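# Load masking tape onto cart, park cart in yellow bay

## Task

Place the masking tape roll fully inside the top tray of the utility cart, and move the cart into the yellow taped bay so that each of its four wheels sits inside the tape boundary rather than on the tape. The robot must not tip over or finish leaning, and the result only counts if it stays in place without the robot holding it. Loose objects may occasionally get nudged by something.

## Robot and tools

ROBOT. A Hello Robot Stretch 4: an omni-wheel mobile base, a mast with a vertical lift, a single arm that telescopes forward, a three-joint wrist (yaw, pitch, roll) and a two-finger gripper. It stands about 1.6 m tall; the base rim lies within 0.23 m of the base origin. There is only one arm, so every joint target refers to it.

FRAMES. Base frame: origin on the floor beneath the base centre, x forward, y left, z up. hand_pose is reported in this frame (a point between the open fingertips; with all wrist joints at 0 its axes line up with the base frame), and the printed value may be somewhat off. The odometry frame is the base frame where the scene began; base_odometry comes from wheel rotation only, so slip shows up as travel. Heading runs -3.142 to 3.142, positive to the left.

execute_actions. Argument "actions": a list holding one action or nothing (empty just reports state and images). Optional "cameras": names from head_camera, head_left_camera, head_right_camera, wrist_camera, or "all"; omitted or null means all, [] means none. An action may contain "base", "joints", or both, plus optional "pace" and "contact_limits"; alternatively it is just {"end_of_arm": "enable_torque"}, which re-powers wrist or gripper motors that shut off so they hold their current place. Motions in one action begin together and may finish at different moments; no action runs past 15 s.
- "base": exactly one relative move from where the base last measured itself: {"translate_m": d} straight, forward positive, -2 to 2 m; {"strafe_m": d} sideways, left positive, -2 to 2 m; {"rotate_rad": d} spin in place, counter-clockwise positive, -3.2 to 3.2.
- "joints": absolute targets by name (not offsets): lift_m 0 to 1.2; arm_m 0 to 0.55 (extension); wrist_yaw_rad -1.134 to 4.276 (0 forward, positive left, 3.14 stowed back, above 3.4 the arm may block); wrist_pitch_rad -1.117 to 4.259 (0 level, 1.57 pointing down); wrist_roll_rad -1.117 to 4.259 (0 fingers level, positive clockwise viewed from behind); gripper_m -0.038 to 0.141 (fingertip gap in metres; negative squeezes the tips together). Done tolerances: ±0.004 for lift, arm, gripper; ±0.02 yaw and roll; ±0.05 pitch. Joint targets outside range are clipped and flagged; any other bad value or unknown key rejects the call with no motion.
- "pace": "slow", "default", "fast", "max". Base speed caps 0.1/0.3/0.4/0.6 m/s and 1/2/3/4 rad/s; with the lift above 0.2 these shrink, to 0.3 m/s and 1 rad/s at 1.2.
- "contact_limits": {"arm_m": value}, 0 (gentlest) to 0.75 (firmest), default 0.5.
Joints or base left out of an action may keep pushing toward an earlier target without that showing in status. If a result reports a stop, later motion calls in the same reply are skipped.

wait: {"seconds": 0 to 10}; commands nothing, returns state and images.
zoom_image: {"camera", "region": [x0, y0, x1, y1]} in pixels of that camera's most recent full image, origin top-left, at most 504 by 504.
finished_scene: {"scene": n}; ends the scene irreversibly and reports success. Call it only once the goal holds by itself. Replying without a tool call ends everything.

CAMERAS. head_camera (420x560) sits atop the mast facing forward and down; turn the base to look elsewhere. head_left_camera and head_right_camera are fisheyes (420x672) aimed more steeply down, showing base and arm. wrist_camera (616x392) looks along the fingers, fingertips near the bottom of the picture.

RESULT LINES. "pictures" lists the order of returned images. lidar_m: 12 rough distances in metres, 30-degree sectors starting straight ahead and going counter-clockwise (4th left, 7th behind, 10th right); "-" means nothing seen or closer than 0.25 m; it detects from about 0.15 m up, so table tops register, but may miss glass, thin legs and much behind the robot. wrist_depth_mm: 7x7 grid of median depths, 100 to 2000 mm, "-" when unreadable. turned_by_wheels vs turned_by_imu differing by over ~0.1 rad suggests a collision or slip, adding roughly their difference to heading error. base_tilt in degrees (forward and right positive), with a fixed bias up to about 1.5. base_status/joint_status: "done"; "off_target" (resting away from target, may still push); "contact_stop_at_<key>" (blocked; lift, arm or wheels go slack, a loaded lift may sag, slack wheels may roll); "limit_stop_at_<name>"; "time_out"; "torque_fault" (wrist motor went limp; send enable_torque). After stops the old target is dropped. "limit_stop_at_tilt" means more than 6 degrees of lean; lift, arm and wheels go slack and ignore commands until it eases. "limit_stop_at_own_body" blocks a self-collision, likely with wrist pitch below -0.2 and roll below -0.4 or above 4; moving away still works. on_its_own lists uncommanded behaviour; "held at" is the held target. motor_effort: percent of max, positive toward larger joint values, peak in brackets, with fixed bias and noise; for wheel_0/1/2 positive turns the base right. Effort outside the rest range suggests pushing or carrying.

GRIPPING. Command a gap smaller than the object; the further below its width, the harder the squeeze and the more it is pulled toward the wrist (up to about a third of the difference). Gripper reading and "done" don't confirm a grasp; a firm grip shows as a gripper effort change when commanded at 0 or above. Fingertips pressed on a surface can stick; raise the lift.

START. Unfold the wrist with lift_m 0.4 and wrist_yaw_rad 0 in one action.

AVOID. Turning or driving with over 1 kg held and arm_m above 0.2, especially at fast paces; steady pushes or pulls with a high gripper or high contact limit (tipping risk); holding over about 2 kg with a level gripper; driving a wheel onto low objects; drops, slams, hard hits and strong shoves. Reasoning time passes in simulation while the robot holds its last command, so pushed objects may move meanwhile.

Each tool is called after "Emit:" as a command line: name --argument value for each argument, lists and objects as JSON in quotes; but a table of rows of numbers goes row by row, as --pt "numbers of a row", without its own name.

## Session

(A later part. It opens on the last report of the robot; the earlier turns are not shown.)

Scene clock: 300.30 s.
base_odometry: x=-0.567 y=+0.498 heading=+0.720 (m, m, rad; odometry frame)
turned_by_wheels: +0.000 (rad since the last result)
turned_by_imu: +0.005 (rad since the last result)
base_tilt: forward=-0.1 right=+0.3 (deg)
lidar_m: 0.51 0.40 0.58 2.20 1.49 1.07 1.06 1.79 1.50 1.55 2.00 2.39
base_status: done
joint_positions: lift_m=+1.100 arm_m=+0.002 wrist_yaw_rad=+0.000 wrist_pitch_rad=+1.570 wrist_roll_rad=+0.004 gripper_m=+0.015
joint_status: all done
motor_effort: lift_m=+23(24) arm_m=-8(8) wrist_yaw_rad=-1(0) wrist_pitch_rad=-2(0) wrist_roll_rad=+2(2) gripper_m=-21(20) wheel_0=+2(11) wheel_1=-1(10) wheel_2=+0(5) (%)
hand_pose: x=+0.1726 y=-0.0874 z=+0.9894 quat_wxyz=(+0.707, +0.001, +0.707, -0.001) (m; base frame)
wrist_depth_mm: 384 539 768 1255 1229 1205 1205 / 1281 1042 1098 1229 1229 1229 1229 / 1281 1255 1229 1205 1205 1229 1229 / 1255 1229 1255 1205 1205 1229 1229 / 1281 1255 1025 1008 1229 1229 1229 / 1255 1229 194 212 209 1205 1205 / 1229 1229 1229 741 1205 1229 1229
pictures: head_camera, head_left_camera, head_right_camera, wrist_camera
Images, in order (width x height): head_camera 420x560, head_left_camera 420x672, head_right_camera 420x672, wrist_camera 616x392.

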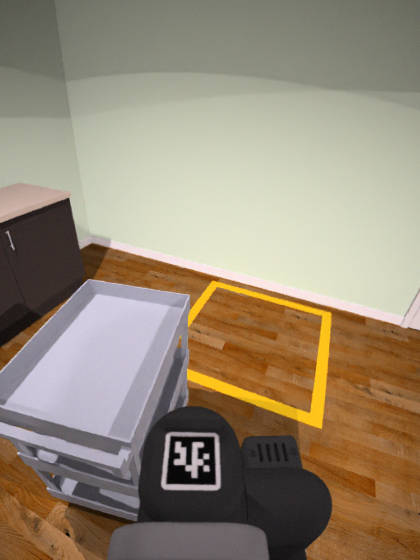

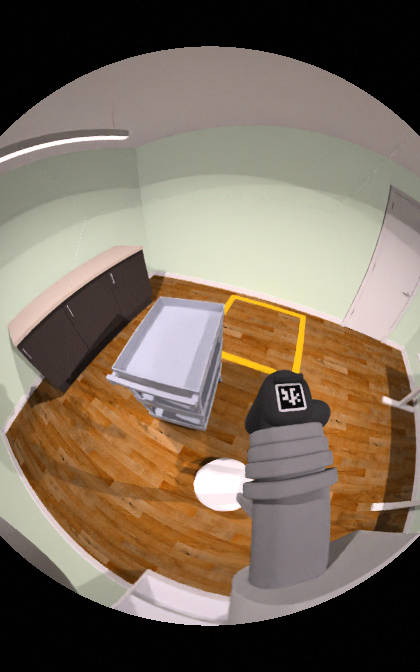

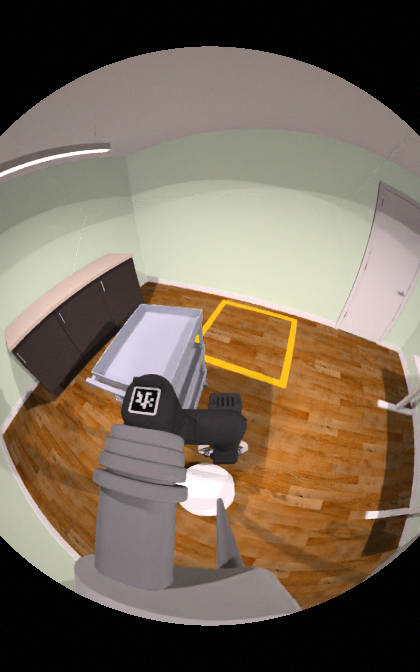

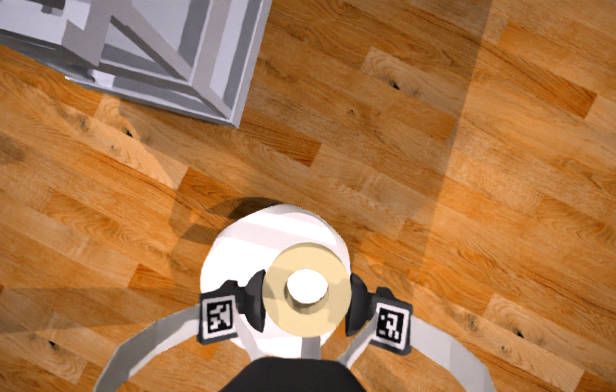

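Emit:
execute_actions --actions '[{"base": {"rotate_rad": 0.875}, "joints": {"lift_m": 1.06, "arm_m": 0.3}, "pace": "fast"}]'

Scene clock: 404.50 s.
base_odometry: x=-0.567 y=+0.498 heading=+1.595 (m, m, rad; odometry frame)
turned_by_wheels: +0.875 (rad since the last result)
turned_by_imu: +0.883 (rad since the last result)
base_tilt: forward=-0.1 right=+0.3 (deg)
lidar_m: 0.48 1.82 1.61 1.07 1.06 1.21 1.50 1.49 1.74 2.40 0.82 0.40
base_status: done
joint_positions: lift_m=+1.060 arm_m=+0.299 wrist_yaw_rad=+0.000 wrist_pitch_rad=+1.570 wrist_roll_rad=+0.004 gripper_m=+0.015
joint_status: all done
motor_effort: lift_m=+15(22) arm_m=+8(9) wrist_yaw_rad=-2(2) wrist_pitch_rad=+0(1) wrist_roll_rad=+1(1) gripper_m=-20(19) wheel_0=-2(6) wheel_1=-1(4) wheel_2=-3(8) (%)
hand_pose: x=+0.4697 y=-0.0874 z=+0.9501 quat_wxyz=(+0.707, +0.001, +0.707, -0.001) (m; base frame)
wrist_depth_mm: 1229 1205 1182 384 384 382 379 / 1255 1205 1205 384 379 382 382 / 1205 1229 1182 634 382 379 379 / 1205 1229 1182 976 379 379 379 / 1205 1205 1205 312 379 382 379 / 1205 1205 194 212 209 379 359 / 1205 1205 991 946 310 319 1160
pictures: head_camera, head_left_camera, head_right_camera, wrist_camera
Images, in order (width x height): head_camera 420x560, head_left_camera 420x672, head_right_camera 420x672, wrist_camera 616x392.

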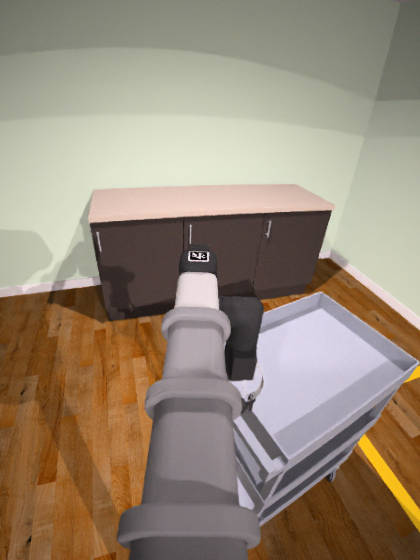

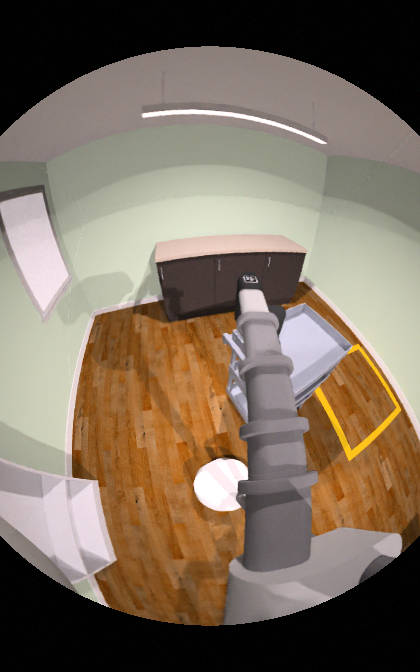

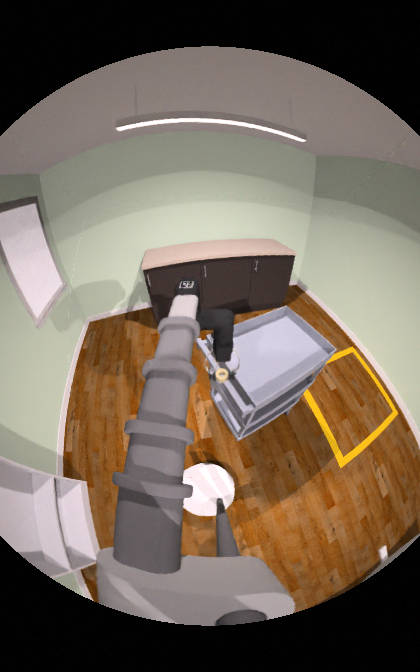

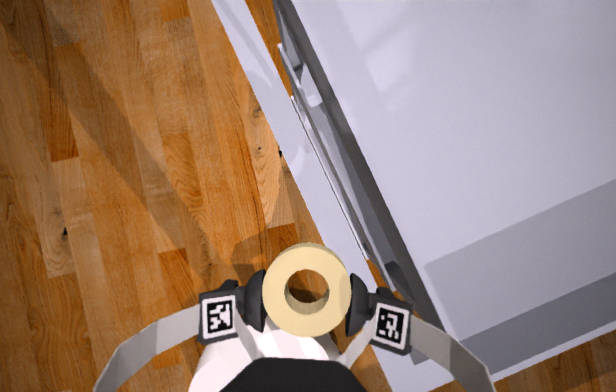

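Emit:
execute_actions --actions '[{"base": {"strafe_m": -0.4}, "joints": {"lift_m": 1.03, "arm_m": 0.52}, "pace": "fast"}]'

Scene clock: 432.57 s.
base_odometry: x=-0.167 y=+0.508 heading=+1.595 (m, m, rad; odometry frame)
turned_by_wheels: +0.000 (rad since the last result)
turned_by_imu: +0.002 (rad since the last result)
base_tilt: forward=+0.0 right=+0.3 (deg)
lidar_m: 0.43 0.41 2.09 1.44 1.44 2.01 1.40 1.39 1.64 2.00 2.00 0.59
base_status: done
joint_positions: lift_m=+1.030 arm_m=+0.518 wrist_yaw_rad=+0.000 wrist_pitch_rad=+1.570 wrist_roll_rad=+0.004 gripper_m=+0.015
joint_status: all done
motor_effort: lift_m=+15(15) arm_m=+8(10) wrist_yaw_rad=-3(1) wrist_pitch_rad=+0(1) wrist_roll_rad=+2(2) gripper_m=-22(21) wheel_0=+1(8) wheel_1=+2(8) wheel_2=+0(2) (%)
hand_pose: x=+0.6896 y=-0.0874 z=+0.9201 quat_wxyz=(+0.707, +0.001, +0.707, -0.001) (m; base frame)
wrist_depth_mm: 357 359 359 355 351 338 1160 / 359 355 355 353 353 351 1160 / 359 357 355 353 351 351 317 / 359 355 355 353 351 351 340 / 359 357 353 351 351 349 347 / 357 353 194 212 208 347 347 / 357 355 353 351 349 301 304
pictures: head_camera, head_left_camera, head_right_camera, wrist_camera
Images, in order (width x height): head_camera 420x560, head_left_camera 420x672, head_right_camera 420x672, wrist_camera 616x392.

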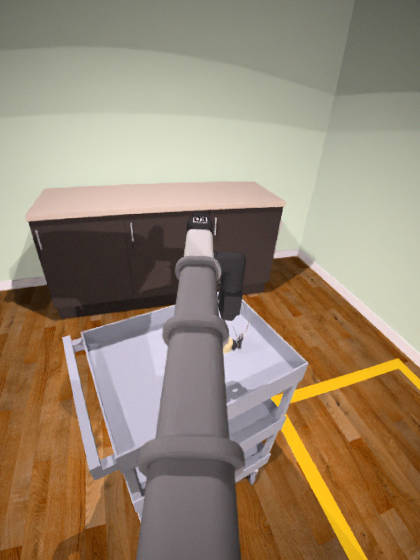

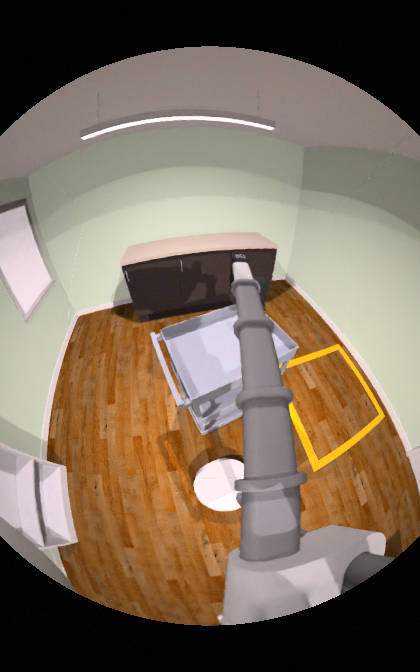

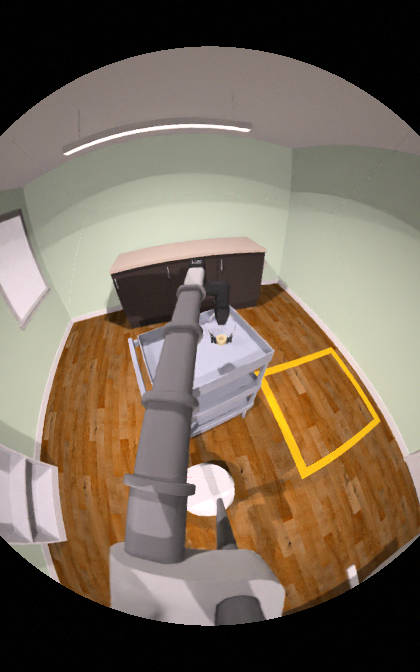

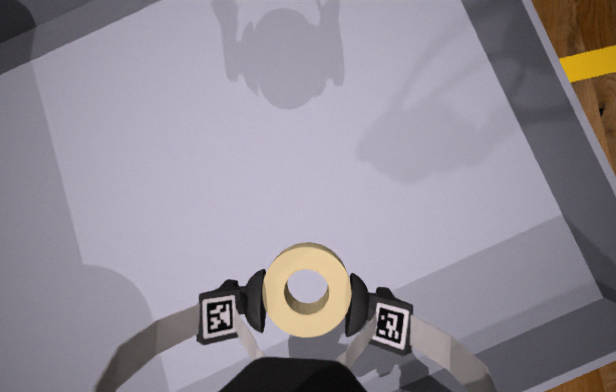

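Emit:
execute_actions --actions '[{"base": {"translate_m": 0.09}, "joints": {"lift_m": 0.926, "arm_m": 0.45}}]' --cameras '["head_right_camera", "wrist_camera"]'

Scene clock: 440.23 s.
base_odometry: x=-0.169 y=+0.598 heading=+1.595 (m, m, rad; odometry frame)
turned_by_wheels: +0.000 (rad since the last result)
turned_by_imu: +0.001 (rad since the last result)
base_tilt: forward=-0.1 right=+0.3 (deg)
lidar_m: 0.33 0.33 2.10 1.47 1.46 2.05 1.50 1.49 1.74 1.98 1.98 0.47
base_status: done
joint_positions: lift_m=+0.926 arm_m=+0.452 wrist_yaw_rad=+0.000 wrist_pitch_rad=+1.570 wrist_roll_rad=+0.004 gripper_m=+0.015
joint_status: all done
motor_effort: lift_m=+14(14) arm_m=-9(9) wrist_yaw_rad=-1(2) wrist_pitch_rad=+0(3) wrist_roll_rad=+1(2) gripper_m=-17(18) wheel_0=+0(6) wheel_1=-1(4) wheel_2=+0(8) (%)
hand_pose: x=+0.6226 y=-0.0874 z=+0.8161 quat_wxyz=(+0.707, +0.001, +0.707, -0.001) (m; base frame)
wrist_depth_mm: 253 251 251 250 248 248 244 / 252 252 250 249 248 248 246 / 251 252 250 249 247 246 245 / 252 252 249 249 248 246 245 / 252 251 250 249 247 246 246 / 252 251 194 212 208 244 245 / 252 249 249 247 246 245 244
pictures: head_right_camera, wrist_camera
Images, in order (width x height): head_right_camera 420x672, wrist_camera 616x392.

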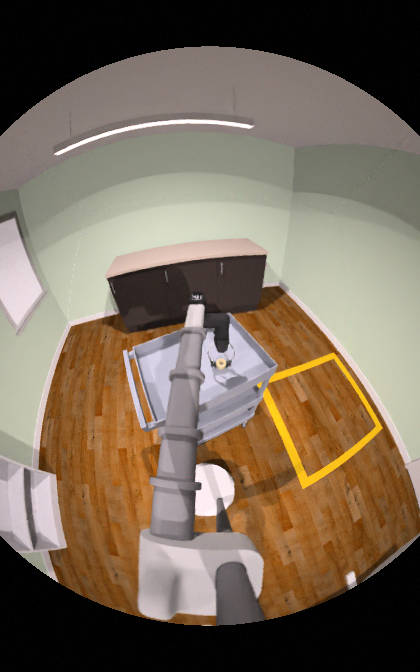

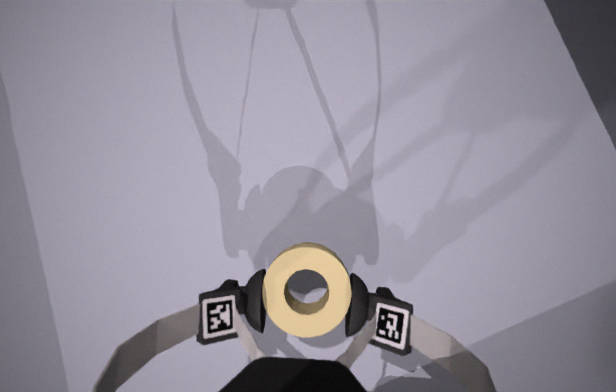

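Emit:
execute_actions --actions '[{"joints": {"lift_m": 0.924, "gripper_m": 0.075}}]' --cameras '["head_camera", "head_right_camera", "wrist_camera"]'

Scene clock: 444.00 s.
base_odometry: x=-0.169 y=+0.598 heading=+1.595 (m, m, rad; odometry frame)
turned_by_wheels: +0.000 (rad since the last result)
turned_by_imu: +0.001 (rad since the last result)
base_tilt: forward=+0.0 right=+0.3 (deg)
lidar_m: 0.34 0.32 2.11 1.48 1.47 2.04 1.47 1.47 1.74 1.98 1.98 0.48
base_status: not commanded
joint_positions: lift_m=+0.924 arm_m=+0.452 wrist_yaw_rad=+0.000 wrist_pitch_rad=+1.570 wrist_roll_rad=+0.004 gripper_m=+0.075
joint_status: all done
motor_effort: lift_m=+14(14) arm_m=-9(9) wrist_yaw_rad=-1(2) wrist_pitch_rad=+0(1) wrist_roll_rad=+1(2) gripper_m=-3(18) wheel_0=+0(0) wheel_1=-1(1) wheel_2=+0(0) (%)
hand_pose: x=+0.6226 y=-0.0874 z=+0.8141 quat_wxyz=(+0.707, +0.001, +0.707, -0.001) (m; base frame)
wrist_depth_mm: 252 250 249 247 246 246 245 / 251 249 248 247 246 246 244 / 252 251 248 247 246 245 243 / 251 249 248 247 245 245 243 / 249 249 248 247 246 245 244 / 250 249 200 221 213 244 243 / 249 248 247 150 245 244 243
pictures: head_camera, head_right_camera, wrist_camera
Images, in order (width x height): head_camera 420x560, head_right_camera 420x672, wrist_camera 616x392.

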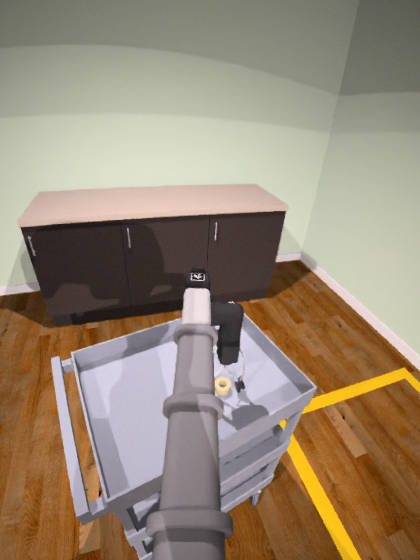

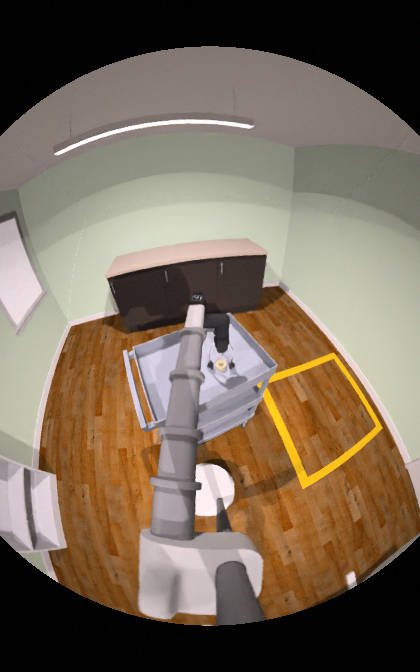

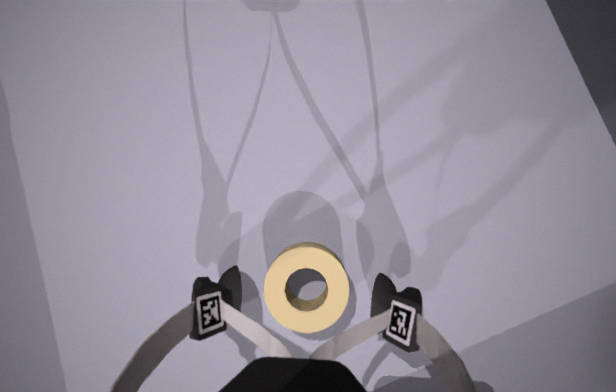

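Emit:
execute_actions --actions '[{"joints": {"lift_m": 1.02}, "pace": "fast"}]' --cameras '["head_camera", "head_right_camera", "wrist_camera"]'

Scene clock: 449.47 s.
base_odometry: x=-0.169 y=+0.598 heading=+1.595 (m, m, rad; odometry frame)
turned_by_wheels: +0.000 (rad since the last result)
turned_by_imu: +0.001 (rad since the last result)
base_tilt: forward=-0.1 right=+0.3 (deg)
lidar_m: 0.35 0.33 2.12 1.48 1.47 2.05 1.49 1.49 1.74 1.99 1.97 0.47
base_status: not commanded
joint_positions: lift_m=+1.020 arm_m=+0.452 wrist_yaw_rad=+0.000 wrist_pitch_rad=+1.570 wrist_roll_rad=+0.004 gripper_m=+0.075
joint_status: all done
motor_effort: lift_m=+24(26) arm_m=-9(9) wrist_yaw_rad=-2(1) wrist_pitch_rad=-1(1) wrist_roll_rad=+2(2) gripper_m=-4(2) wheel_0=+0(0) wheel_1=-1(1) wheel_2=+0(0) (%)
hand_pose: x=+0.6226 y=-0.0874 z=+0.9093 quat_wxyz=(+0.707, +0.001, +0.707, -0.001) (m; base frame)
wrist_depth_mm: 336 345 345 345 343 317 1138 / 347 345 347 343 342 340 1160 / 345 349 343 343 342 338 304 / 347 345 343 343 340 340 322 / 345 347 343 342 340 338 338 / 347 347 201 342 213 340 338 / 347 343 343 147 340 336 320
pictures: head_camera, head_right_camera, wrist_camera
Images, in order (width x height): head_camera 420x560, head_right_camera 420x672, wrist_camera 616x392.

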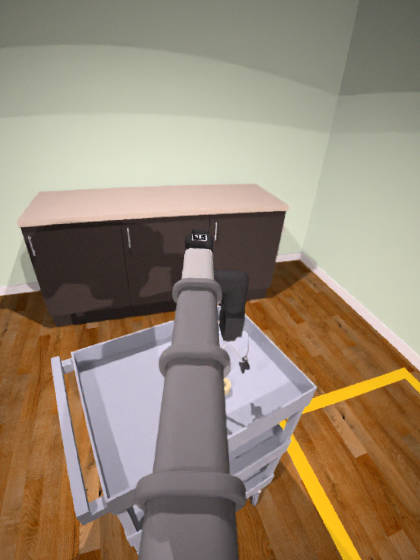

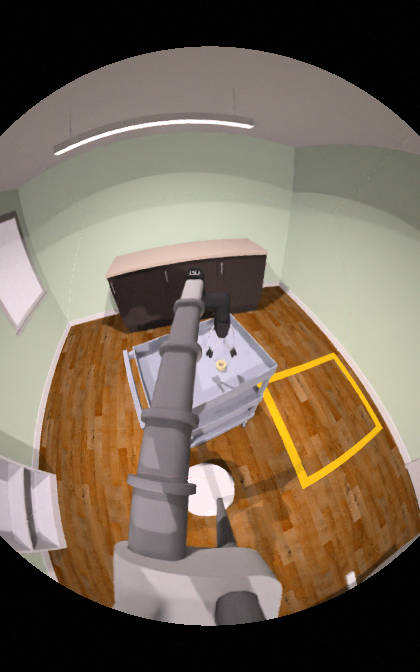

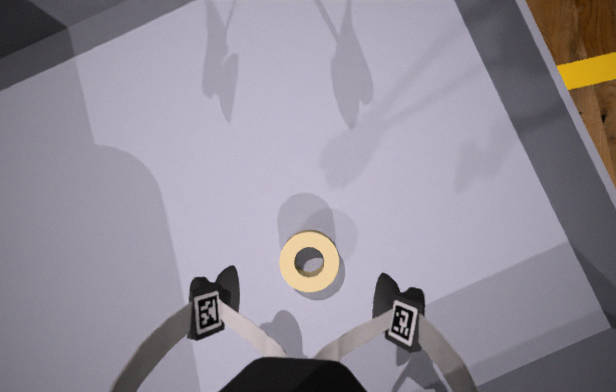

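Emit:
zoom_image --camera "head_right_camera" --region '[230, 335, 400, 505]'

Emit:
zoom_image --camera "head_right_camera" --region '[115, 300, 295, 460]'

Region (230, 335, 400, 505) of head_right_camera's 420x672 image, scaled by 2.965, with more detail than that image has.

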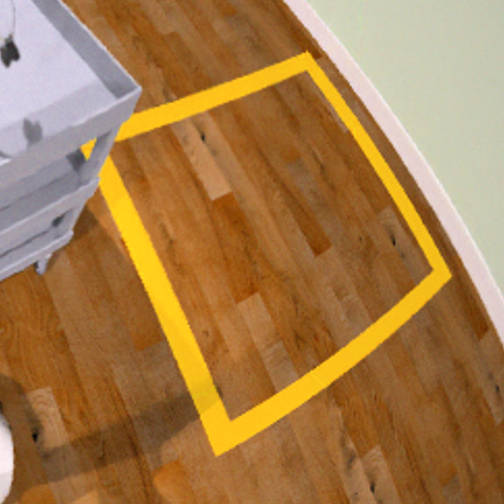

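Region (115, 300, 295, 460) of head_right_camera's 420x672 image, scaled by 2.800, with more detail than that image has.

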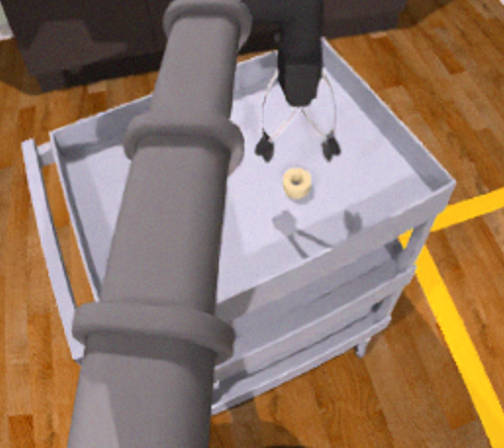

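Emit:
execute_actions --actions '[{"base": {"strafe_m": -0.243}, "joints": {"wrist_roll_rad": -0.48, "gripper_m": 0.06}, "pace": "fast"}]' --cameras '["head_camera", "head_right_camera", "wrist_camera"]'

Scene clock: 479.27 s.
base_odometry: x=+0.074 y=+0.603 heading=+1.595 (m, m, rad; odometry frame)
turned_by_wheels: +0.000 (rad since the last result)
turned_by_imu: +0.001 (rad since the last result)
base_tilt: forward=+0.0 right=+0.3 (deg)
lidar_m: 0.44 0.44 0.46 1.70 1.70 2.31 1.42 1.43 2.02 1.75 1.74 2.00
base_status: done
joint_positions: lift_m=+1.020 arm_m=+0.452 wrist_yaw_rad=+0.000 wrist_pitch_rad=+1.570 wrist_roll_rad=-0.480 gripper_m=+0.060
joint_status: all done
motor_effort: lift_m=+24(24) arm_m=-8(9) wrist_yaw_rad=-2(1) wrist_pitch_rad=-1(1) wrist_roll_rad=+0(3) gripper_m=-2(3) wheel_0=-2(9) wheel_1=+1(8) wheel_2=+0(2) (%)
hand_pose: x=+0.6226 y=-0.0874 z=+0.9093 quat_wxyz=(+0.687, -0.168, +0.687, +0.168) (m; base frame)
wrist_depth_mm: 351 351 347 345 1160 1160 1138 / 351 347 347 343 1160 1160 1118 / 349 347 345 343 1118 1138 1138 / 351 347 345 343 1138 1160 1118 / 349 347 345 343 1138 1138 1138 / 319 329 197 343 217 1118 1118 / 1160 946 917 147 1138 1138 1118
pictures: head_camera, head_right_camera, wrist_camera
Images, in order (width x height): head_camera 420x560, head_right_camera 420x672, wrist_camera 616x392.

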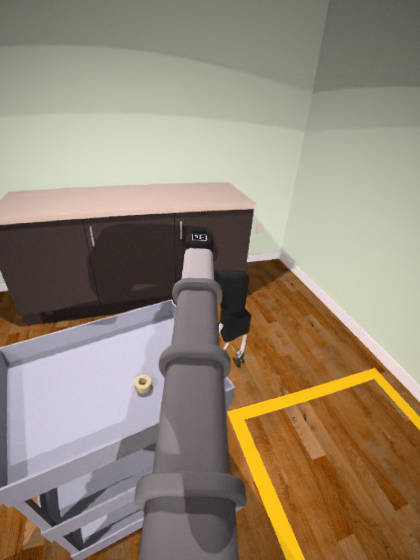

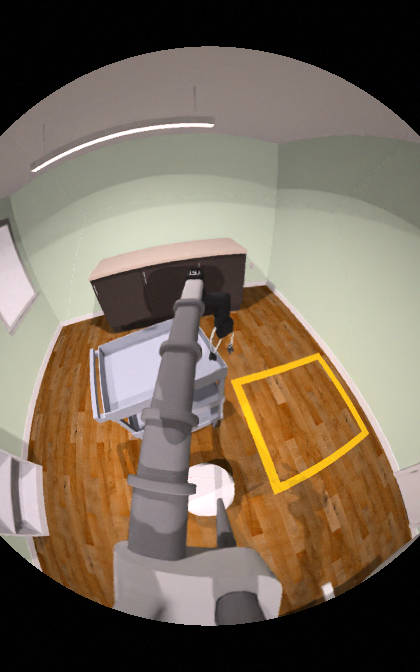

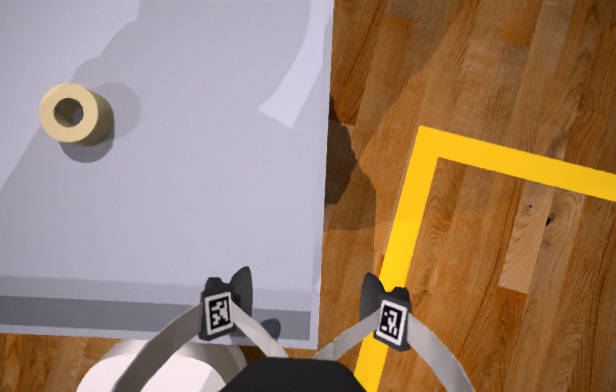

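Emit:
execute_actions --actions '[{"joints": {"lift_m": 0.948, "arm_m": 0.472, "gripper_m": 0.045}}]' --cameras '["head_right_camera", "wrist_camera"]'

Scene clock: 490.00 s.
base_odometry: x=+0.074 y=+0.603 heading=+1.595 (m, m, rad; odometry frame)
turned_by_wheels: +0.000 (rad since the last result)
turned_by_imu: +0.001 (rad since the last result)
base_tilt: forward=+0.0 right=+0.3 (deg)
lidar_m: 0.47 0.45 0.46 1.71 1.71 2.30 1.44 1.43 2.06 1.74 1.74 1.99
base_status: not commanded
joint_positions: lift_m=+0.948 arm_m=+0.470 wrist_yaw_rad=+0.000 wrist_pitch_rad=+1.570 wrist_roll_rad=-0.480 gripper_m=+0.045
joint_status: all done
motor_effort: lift_m=+14(20) arm_m=+9(9) wrist_yaw_rad=-1(1) wrist_pitch_rad=-1(3) wrist_roll_rad=+1(0) gripper_m=-1(2) wheel_0=-2(2) wheel_1=+1(1) wheel_2=+0(0) (%)
hand_pose: x=+0.6416 y=-0.0874 z=+0.8381 quat_wxyz=(+0.687, -0.168, +0.687, +0.168) (m; base frame)
wrist_depth_mm: 277 276 274 272 1078 1078 1042 / 276 276 273 274 1060 1060 1060 / 277 274 273 274 1060 1078 1060 / 276 276 273 273 1078 1060 1060 / 276 274 273 271 1060 1060 1042 / 276 273 195 1060 217 1060 1042 / 256 232 263 152 1060 1042 1042
pictures: head_right_camera, wrist_camera
Images, in order (width x height): head_right_camera 420x672, wrist_camera 616x392.

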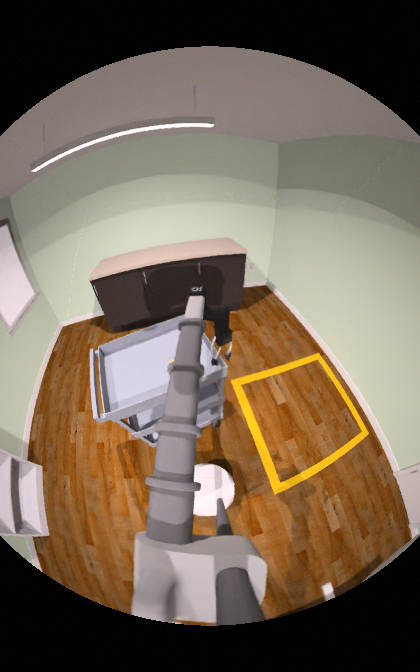

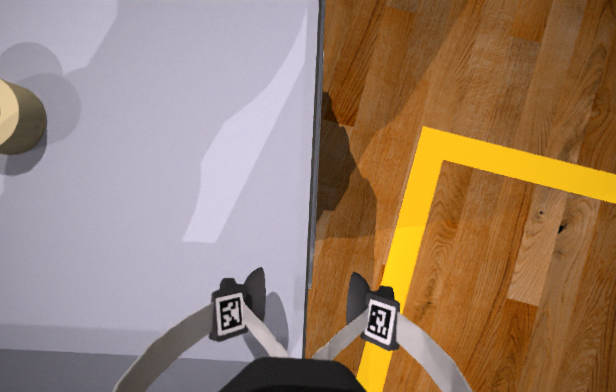

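Emit:
execute_actions --actions '[{"joints": {"lift_m": 0.938, "gripper_m": -0.02}}]' --cameras '["head_right_camera", "wrist_camera"]'

Scene clock: 497.00 s.
base_odometry: x=+0.074 y=+0.603 heading=+1.595 (m, m, rad; odometry frame)
turned_by_wheels: +0.000 (rad since the last result)
turned_by_imu: +0.001 (rad since the last result)
base_tilt: forward=+0.0 right=+0.2 (deg)
lidar_m: 0.47 0.44 0.46 1.71 1.70 2.32 1.43 1.42 2.03 1.74 1.74 2.01
base_status: not commanded
joint_positions: lift_m=+0.938 arm_m=+0.470 wrist_yaw_rad=+0.000 wrist_pitch_rad=+1.569 wrist_roll_rad=-0.480 gripper_m=-0.019
joint_status: all done
motor_effort: lift_m=+22(22) arm_m=+9(9) wrist_yaw_rad=-1(0) wrist_pitch_rad=+3(3) wrist_roll_rad=+0(0) gripper_m=-21(25) wheel_0=+0(2) wheel_1=+1(1) wheel_2=+0(0) (%)
hand_pose: x=+0.6419 y=-0.0874 z=+0.8275 quat_wxyz=(+0.687, -0.168, +0.686, +0.168) (m; base frame)
wrist_depth_mm: 263 259 258 257 1060 1042 1042 / 263 262 258 256 1060 1060 1042 / 262 262 258 256 1060 1025 1042 / 263 260 257 255 1042 1060 1042 / 262 260 257 256 1042 1042 1042 / 262 259 187 202 1042 1042 1042 / 254 231 248 184 1042 1042 1025
pictures: head_right_camera, wrist_camera
Images, in order (width x height): head_right_camera 420x672, wrist_camera 616x392.

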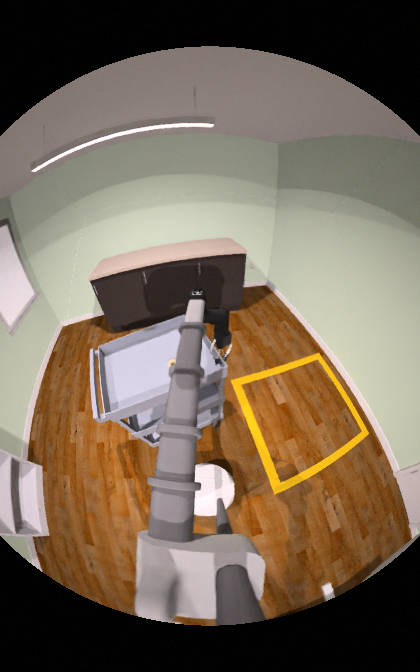

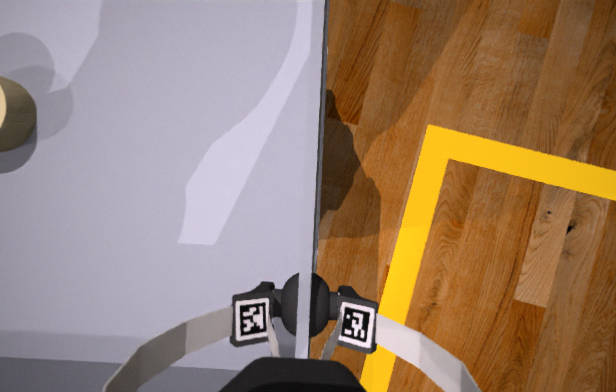

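Emit:
execute_actions --actions '[{"base": {"strafe_m": -0.2}, "joints": {"lift_m": 0.932}, "pace": "slow"}]' --cameras '["head_camera", "head_right_camera", "wrist_camera"]'

Scene clock: 506.67 s.
base_odometry: x=+0.274 y=+0.608 heading=+1.595 (m, m, rad; odometry frame)
turned_by_wheels: +0.001 (rad since the last result)
turned_by_imu: +0.004 (rad since the last result)
base_tilt: forward=+0.0 right=+0.3 (deg)
lidar_m: 0.47 0.44 0.46 1.90 1.89 1.62 1.36 1.37 1.82 1.55 1.56 1.78
base_status: done
joint_positions: lift_m=+0.932 arm_m=+0.471 wrist_yaw_rad=+0.001 wrist_pitch_rad=+1.567 wrist_roll_rad=-0.480 gripper_m=-0.019
joint_status: all done
motor_effort: lift_m=+15(22) arm_m=+8(8) wrist_yaw_rad=-4(4) wrist_pitch_rad=+7(9) wrist_roll_rad=+1(1) gripper_m=-22(24) wheel_0=+5(15) wheel_1=+0(2) wheel_2=+2(3) (%)
hand_pose: x=+0.6426 y=-0.0874 z=+0.8221 quat_wxyz=(+0.688, -0.169, +0.686, +0.168) (m; base frame)
wrist_depth_mm: 262 259 258 257 1078 1042 1060 / 260 259 257 257 1060 1060 1042 / 260 259 257 257 1042 1042 1042 / 260 258 257 256 1060 1060 1025 / 260 258 256 255 1078 1042 1042 / 260 257 188 201 1042 1060 1025 / 258 233 248 184 1042 1042 1042
pictures: head_camera, head_right_camera, wrist_camera
Images, in order (width x height): head_camera 420x560, head_right_camera 420x672, wrist_camera 616x392.

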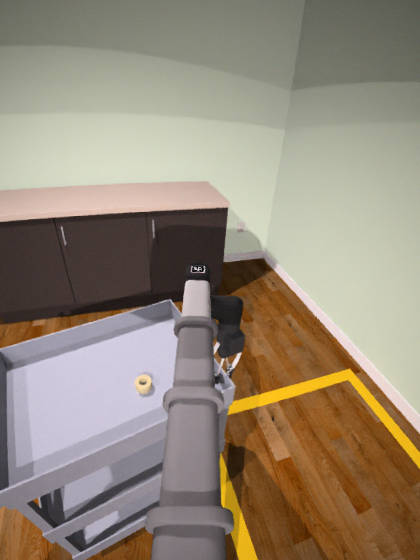

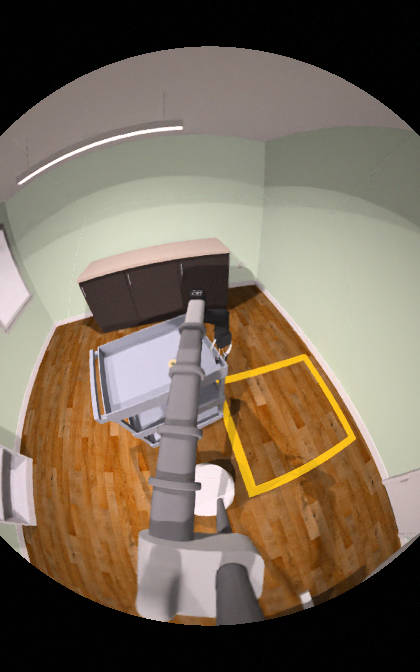

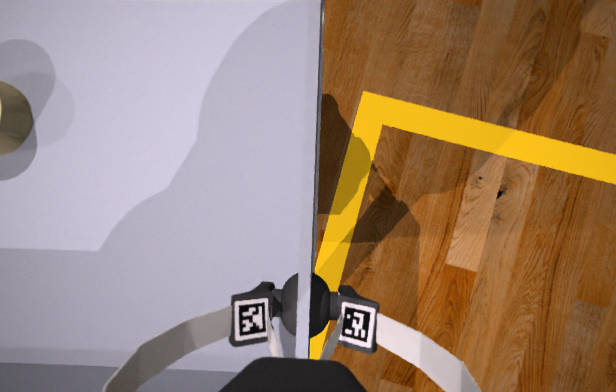

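Emit:
execute_actions --actions '[{"base": {"strafe_m": -0.97}, "pace": "default"}]'

Scene clock: 516.53 s.
base_odometry: x=+1.243 y=+0.633 heading=+1.595 (m, m, rad; odometry frame)
turned_by_wheels: +0.000 (rad since the last result)
turned_by_imu: +0.008 (rad since the last result)
base_tilt: forward=-0.1 right=+0.3 (deg)
lidar_m: 0.44 0.42 0.45 2.83 2.82 1.28 1.18 1.25 0.73 0.61 0.61 0.70
base_status: done
joint_positions: lift_m=+0.932 arm_m=+0.471 wrist_yaw_rad=+0.000 wrist_pitch_rad=+1.572 wrist_roll_rad=-0.481 gripper_m=-0.019
joint_status: not commanded
motor_effort: lift_m=+15(16) arm_m=+8(8) wrist_yaw_rad=-1(3) wrist_pitch_rad=-7(12) wrist_roll_rad=+4(3) gripper_m=-18(20) wheel_0=-1(18) wheel_1=+0(5) wheel_2=+0(4) (%)
hand_pose: x=+0.6412 y=-0.0874 z=+0.8220 quat_wxyz=(+0.686, -0.168, +0.687, +0.168) (m; base frame)
wrist_depth_mm: 262 259 257 255 1042 1042 741 / 260 258 257 256 1042 1042 683 / 259 258 257 256 1042 960 640 / 260 258 255 255 1060 891 597 / 260 258 256 254 1060 820 564 / 258 259 189 202 1042 750 530 / 259 239 255 184 946 634 508
pictures: head_camera, head_left_camera, head_right_camera, wrist_camera
Images, in order (width x height): head_camera 420x560, head_left_camera 420x672, head_right_camera 420x672, wrist_camera 616x392.

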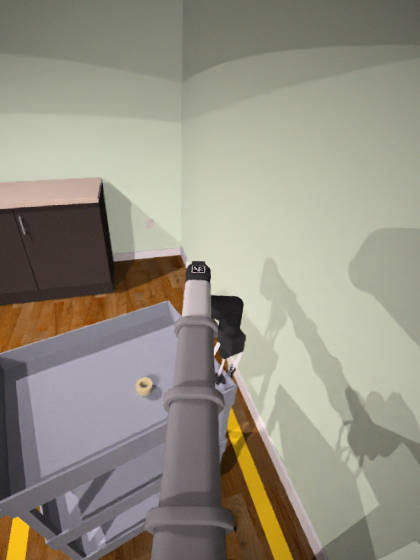

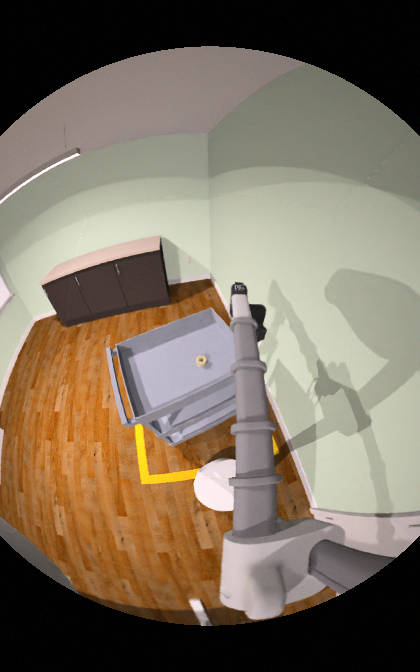

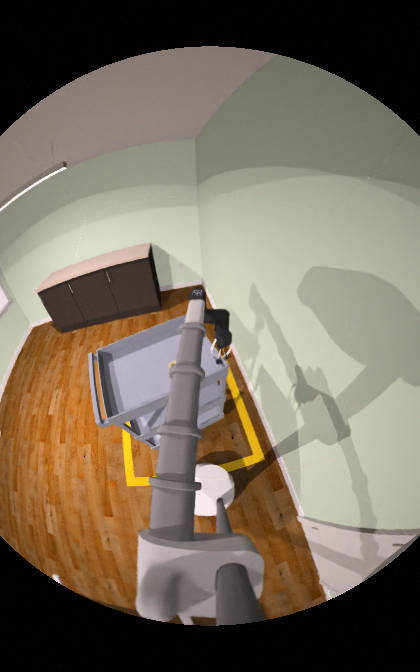

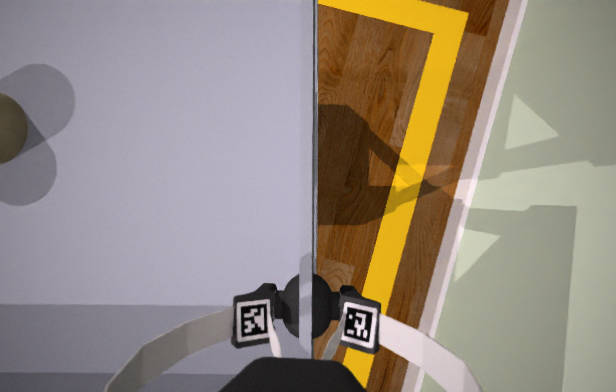

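Emit:
zoom_image --camera "head_left_camera" --region '[95, 300, 295, 500]'

Region (95, 300, 295, 500) of head_left_camera's 420x672 image, scaled by 2.520, with more detail than that image has.

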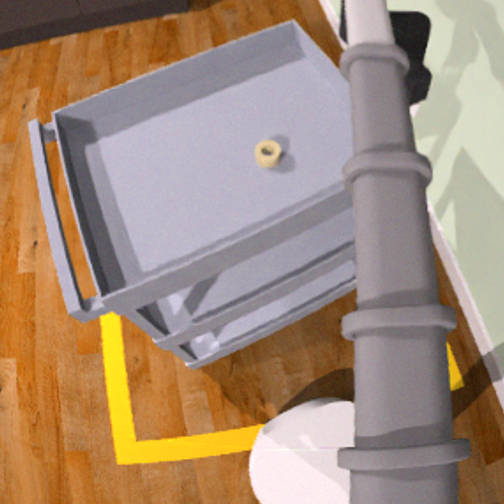

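Emit:
execute_actions --actions '[{"joints": {"lift_m": 0.938, "gripper_m": 0.04}}]' --cameras '["wrist_camera"]'

Emit:
execute_actions --actions '[{"joints": {"lift_m": 1.04}, "pace": "fast"}]'

Scene clock: 548.50 s.
base_odometry: x=+1.243 y=+0.633 heading=+1.595 (m, m, rad; odometry frame)
turned_by_wheels: +0.000 (rad since the last result)
turned_by_imu: +0.001 (rad since the last result)
base_tilt: forward=-0.1 right=+0.3 (deg)
lidar_m: 0.44 0.43 0.45 2.82 2.82 1.29 1.17 1.25 0.72 0.62 0.62 0.72
base_status: not commanded
joint_positions: lift_m=+0.938 arm_m=+0.471 wrist_yaw_rad=+0.000 wrist_pitch_rad=+1.570 wrist_roll_rad=-0.480 gripper_m=+0.040
joint_status: all done
motor_effort: lift_m=+24(28) arm_m=+8(8) wrist_yaw_rad=-2(3) wrist_pitch_rad=-2(6) wrist_roll_rad=+3(3) gripper_m=-2(22) wheel_0=-1(1) wheel_1=+0(0) wheel_2=-1(1) (%)
hand_pose: x=+0.6417 y=-0.0874 z=+0.8273 quat_wxyz=(+0.687, -0.168, +0.687, +0.168) (m; base frame)
wrist_depth_mm: 266 265 263 262 1060 1060 750 / 267 265 263 262 1060 1060 683 / 265 264 263 262 1060 976 647 / 265 264 262 262 1042 891 597 / 266 263 260 260 1060 820 559 / 265 264 198 258 960 759 535 / 264 243 260 154 1042 661 504
pictures: wrist_camera
Images, in order (width x height): wrist_camera 616x392.

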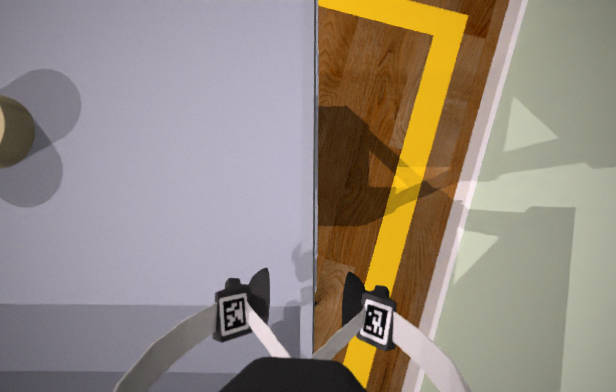

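Scene clock: 549.70 s.
base_odometry: x=+1.243 y=+0.633 heading=+1.595 (m, m, rad; odometry frame)
turned_by_wheels: +0.000 (rad since the last result)
turned_by_imu: +0.000 (rad since the last result)
base_tilt: forward=+0.0 right=+0.3 (deg)
lidar_m: 0.46 0.42 0.45 2.83 2.81 1.30 1.16 1.26 0.71 0.61 0.61 0.71
base_status: not commanded
joint_positions: lift_m=+1.040 arm_m=+0.471 wrist_yaw_rad=+0.000 wrist_pitch_rad=+1.570 wrist_roll_rad=-0.480 gripper_m=+0.040
joint_status: all done
motor_effort: lift_m=+24(27) arm_m=+8(8) wrist_yaw_rad=-3(2) wrist_pitch_rad=-2(1) wrist_roll_rad=+3(3) gripper_m=+0(1) wheel_0=-1(1) wheel_1=+0(0) wheel_2=-1(1) (%)
hand_pose: x=+0.6417 y=-0.0874 z=+0.9293 quat_wxyz=(+0.687, -0.168, +0.687, +0.168) (m; base frame)
wrist_depth_mm: 370 370 368 366 1160 1138 741 / 370 370 366 366 1182 1078 683 / 370 366 366 364 1182 991 640 / 368 368 368 364 1160 891 603 / 370 368 364 362 1160 820 564 / 368 366 198 362 976 759 535 / 1160 296 634 153 1060 661 504
pictures: head_camera, head_left_camera, head_right_camera, wrist_camera
Images, in order (width x height): head_camera 420x560, head_left_camera 420x672, head_right_camera 420x672, wrist_camera 616x392.

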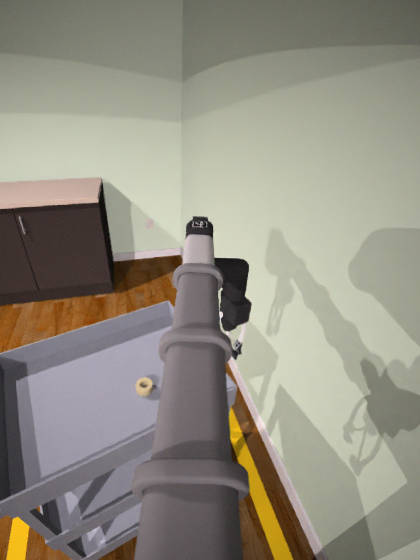

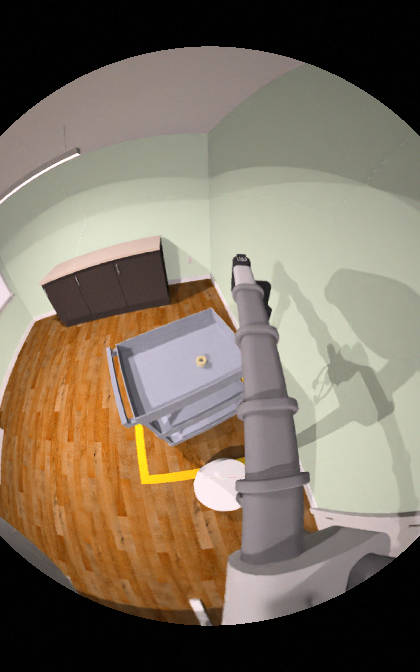

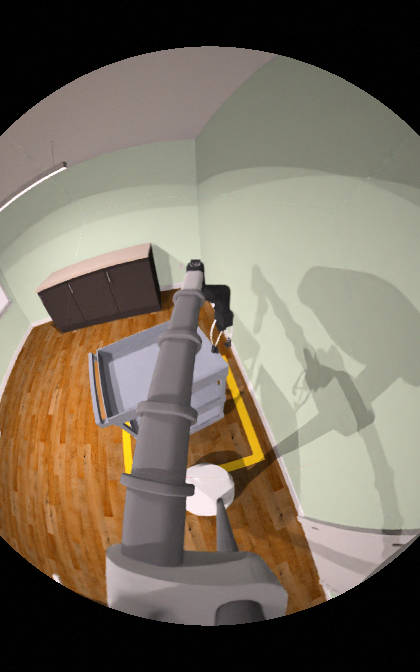

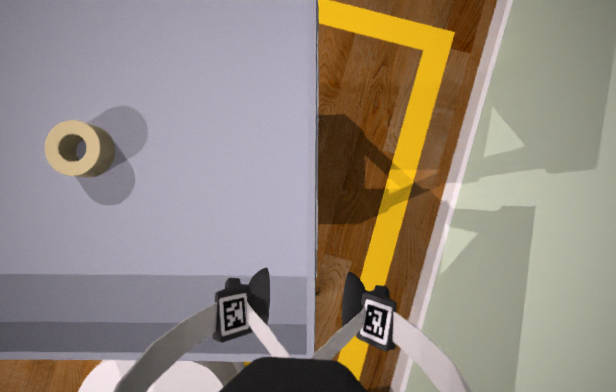

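Emit:
finished_scene --scene 1

The scene is finished: the task was done.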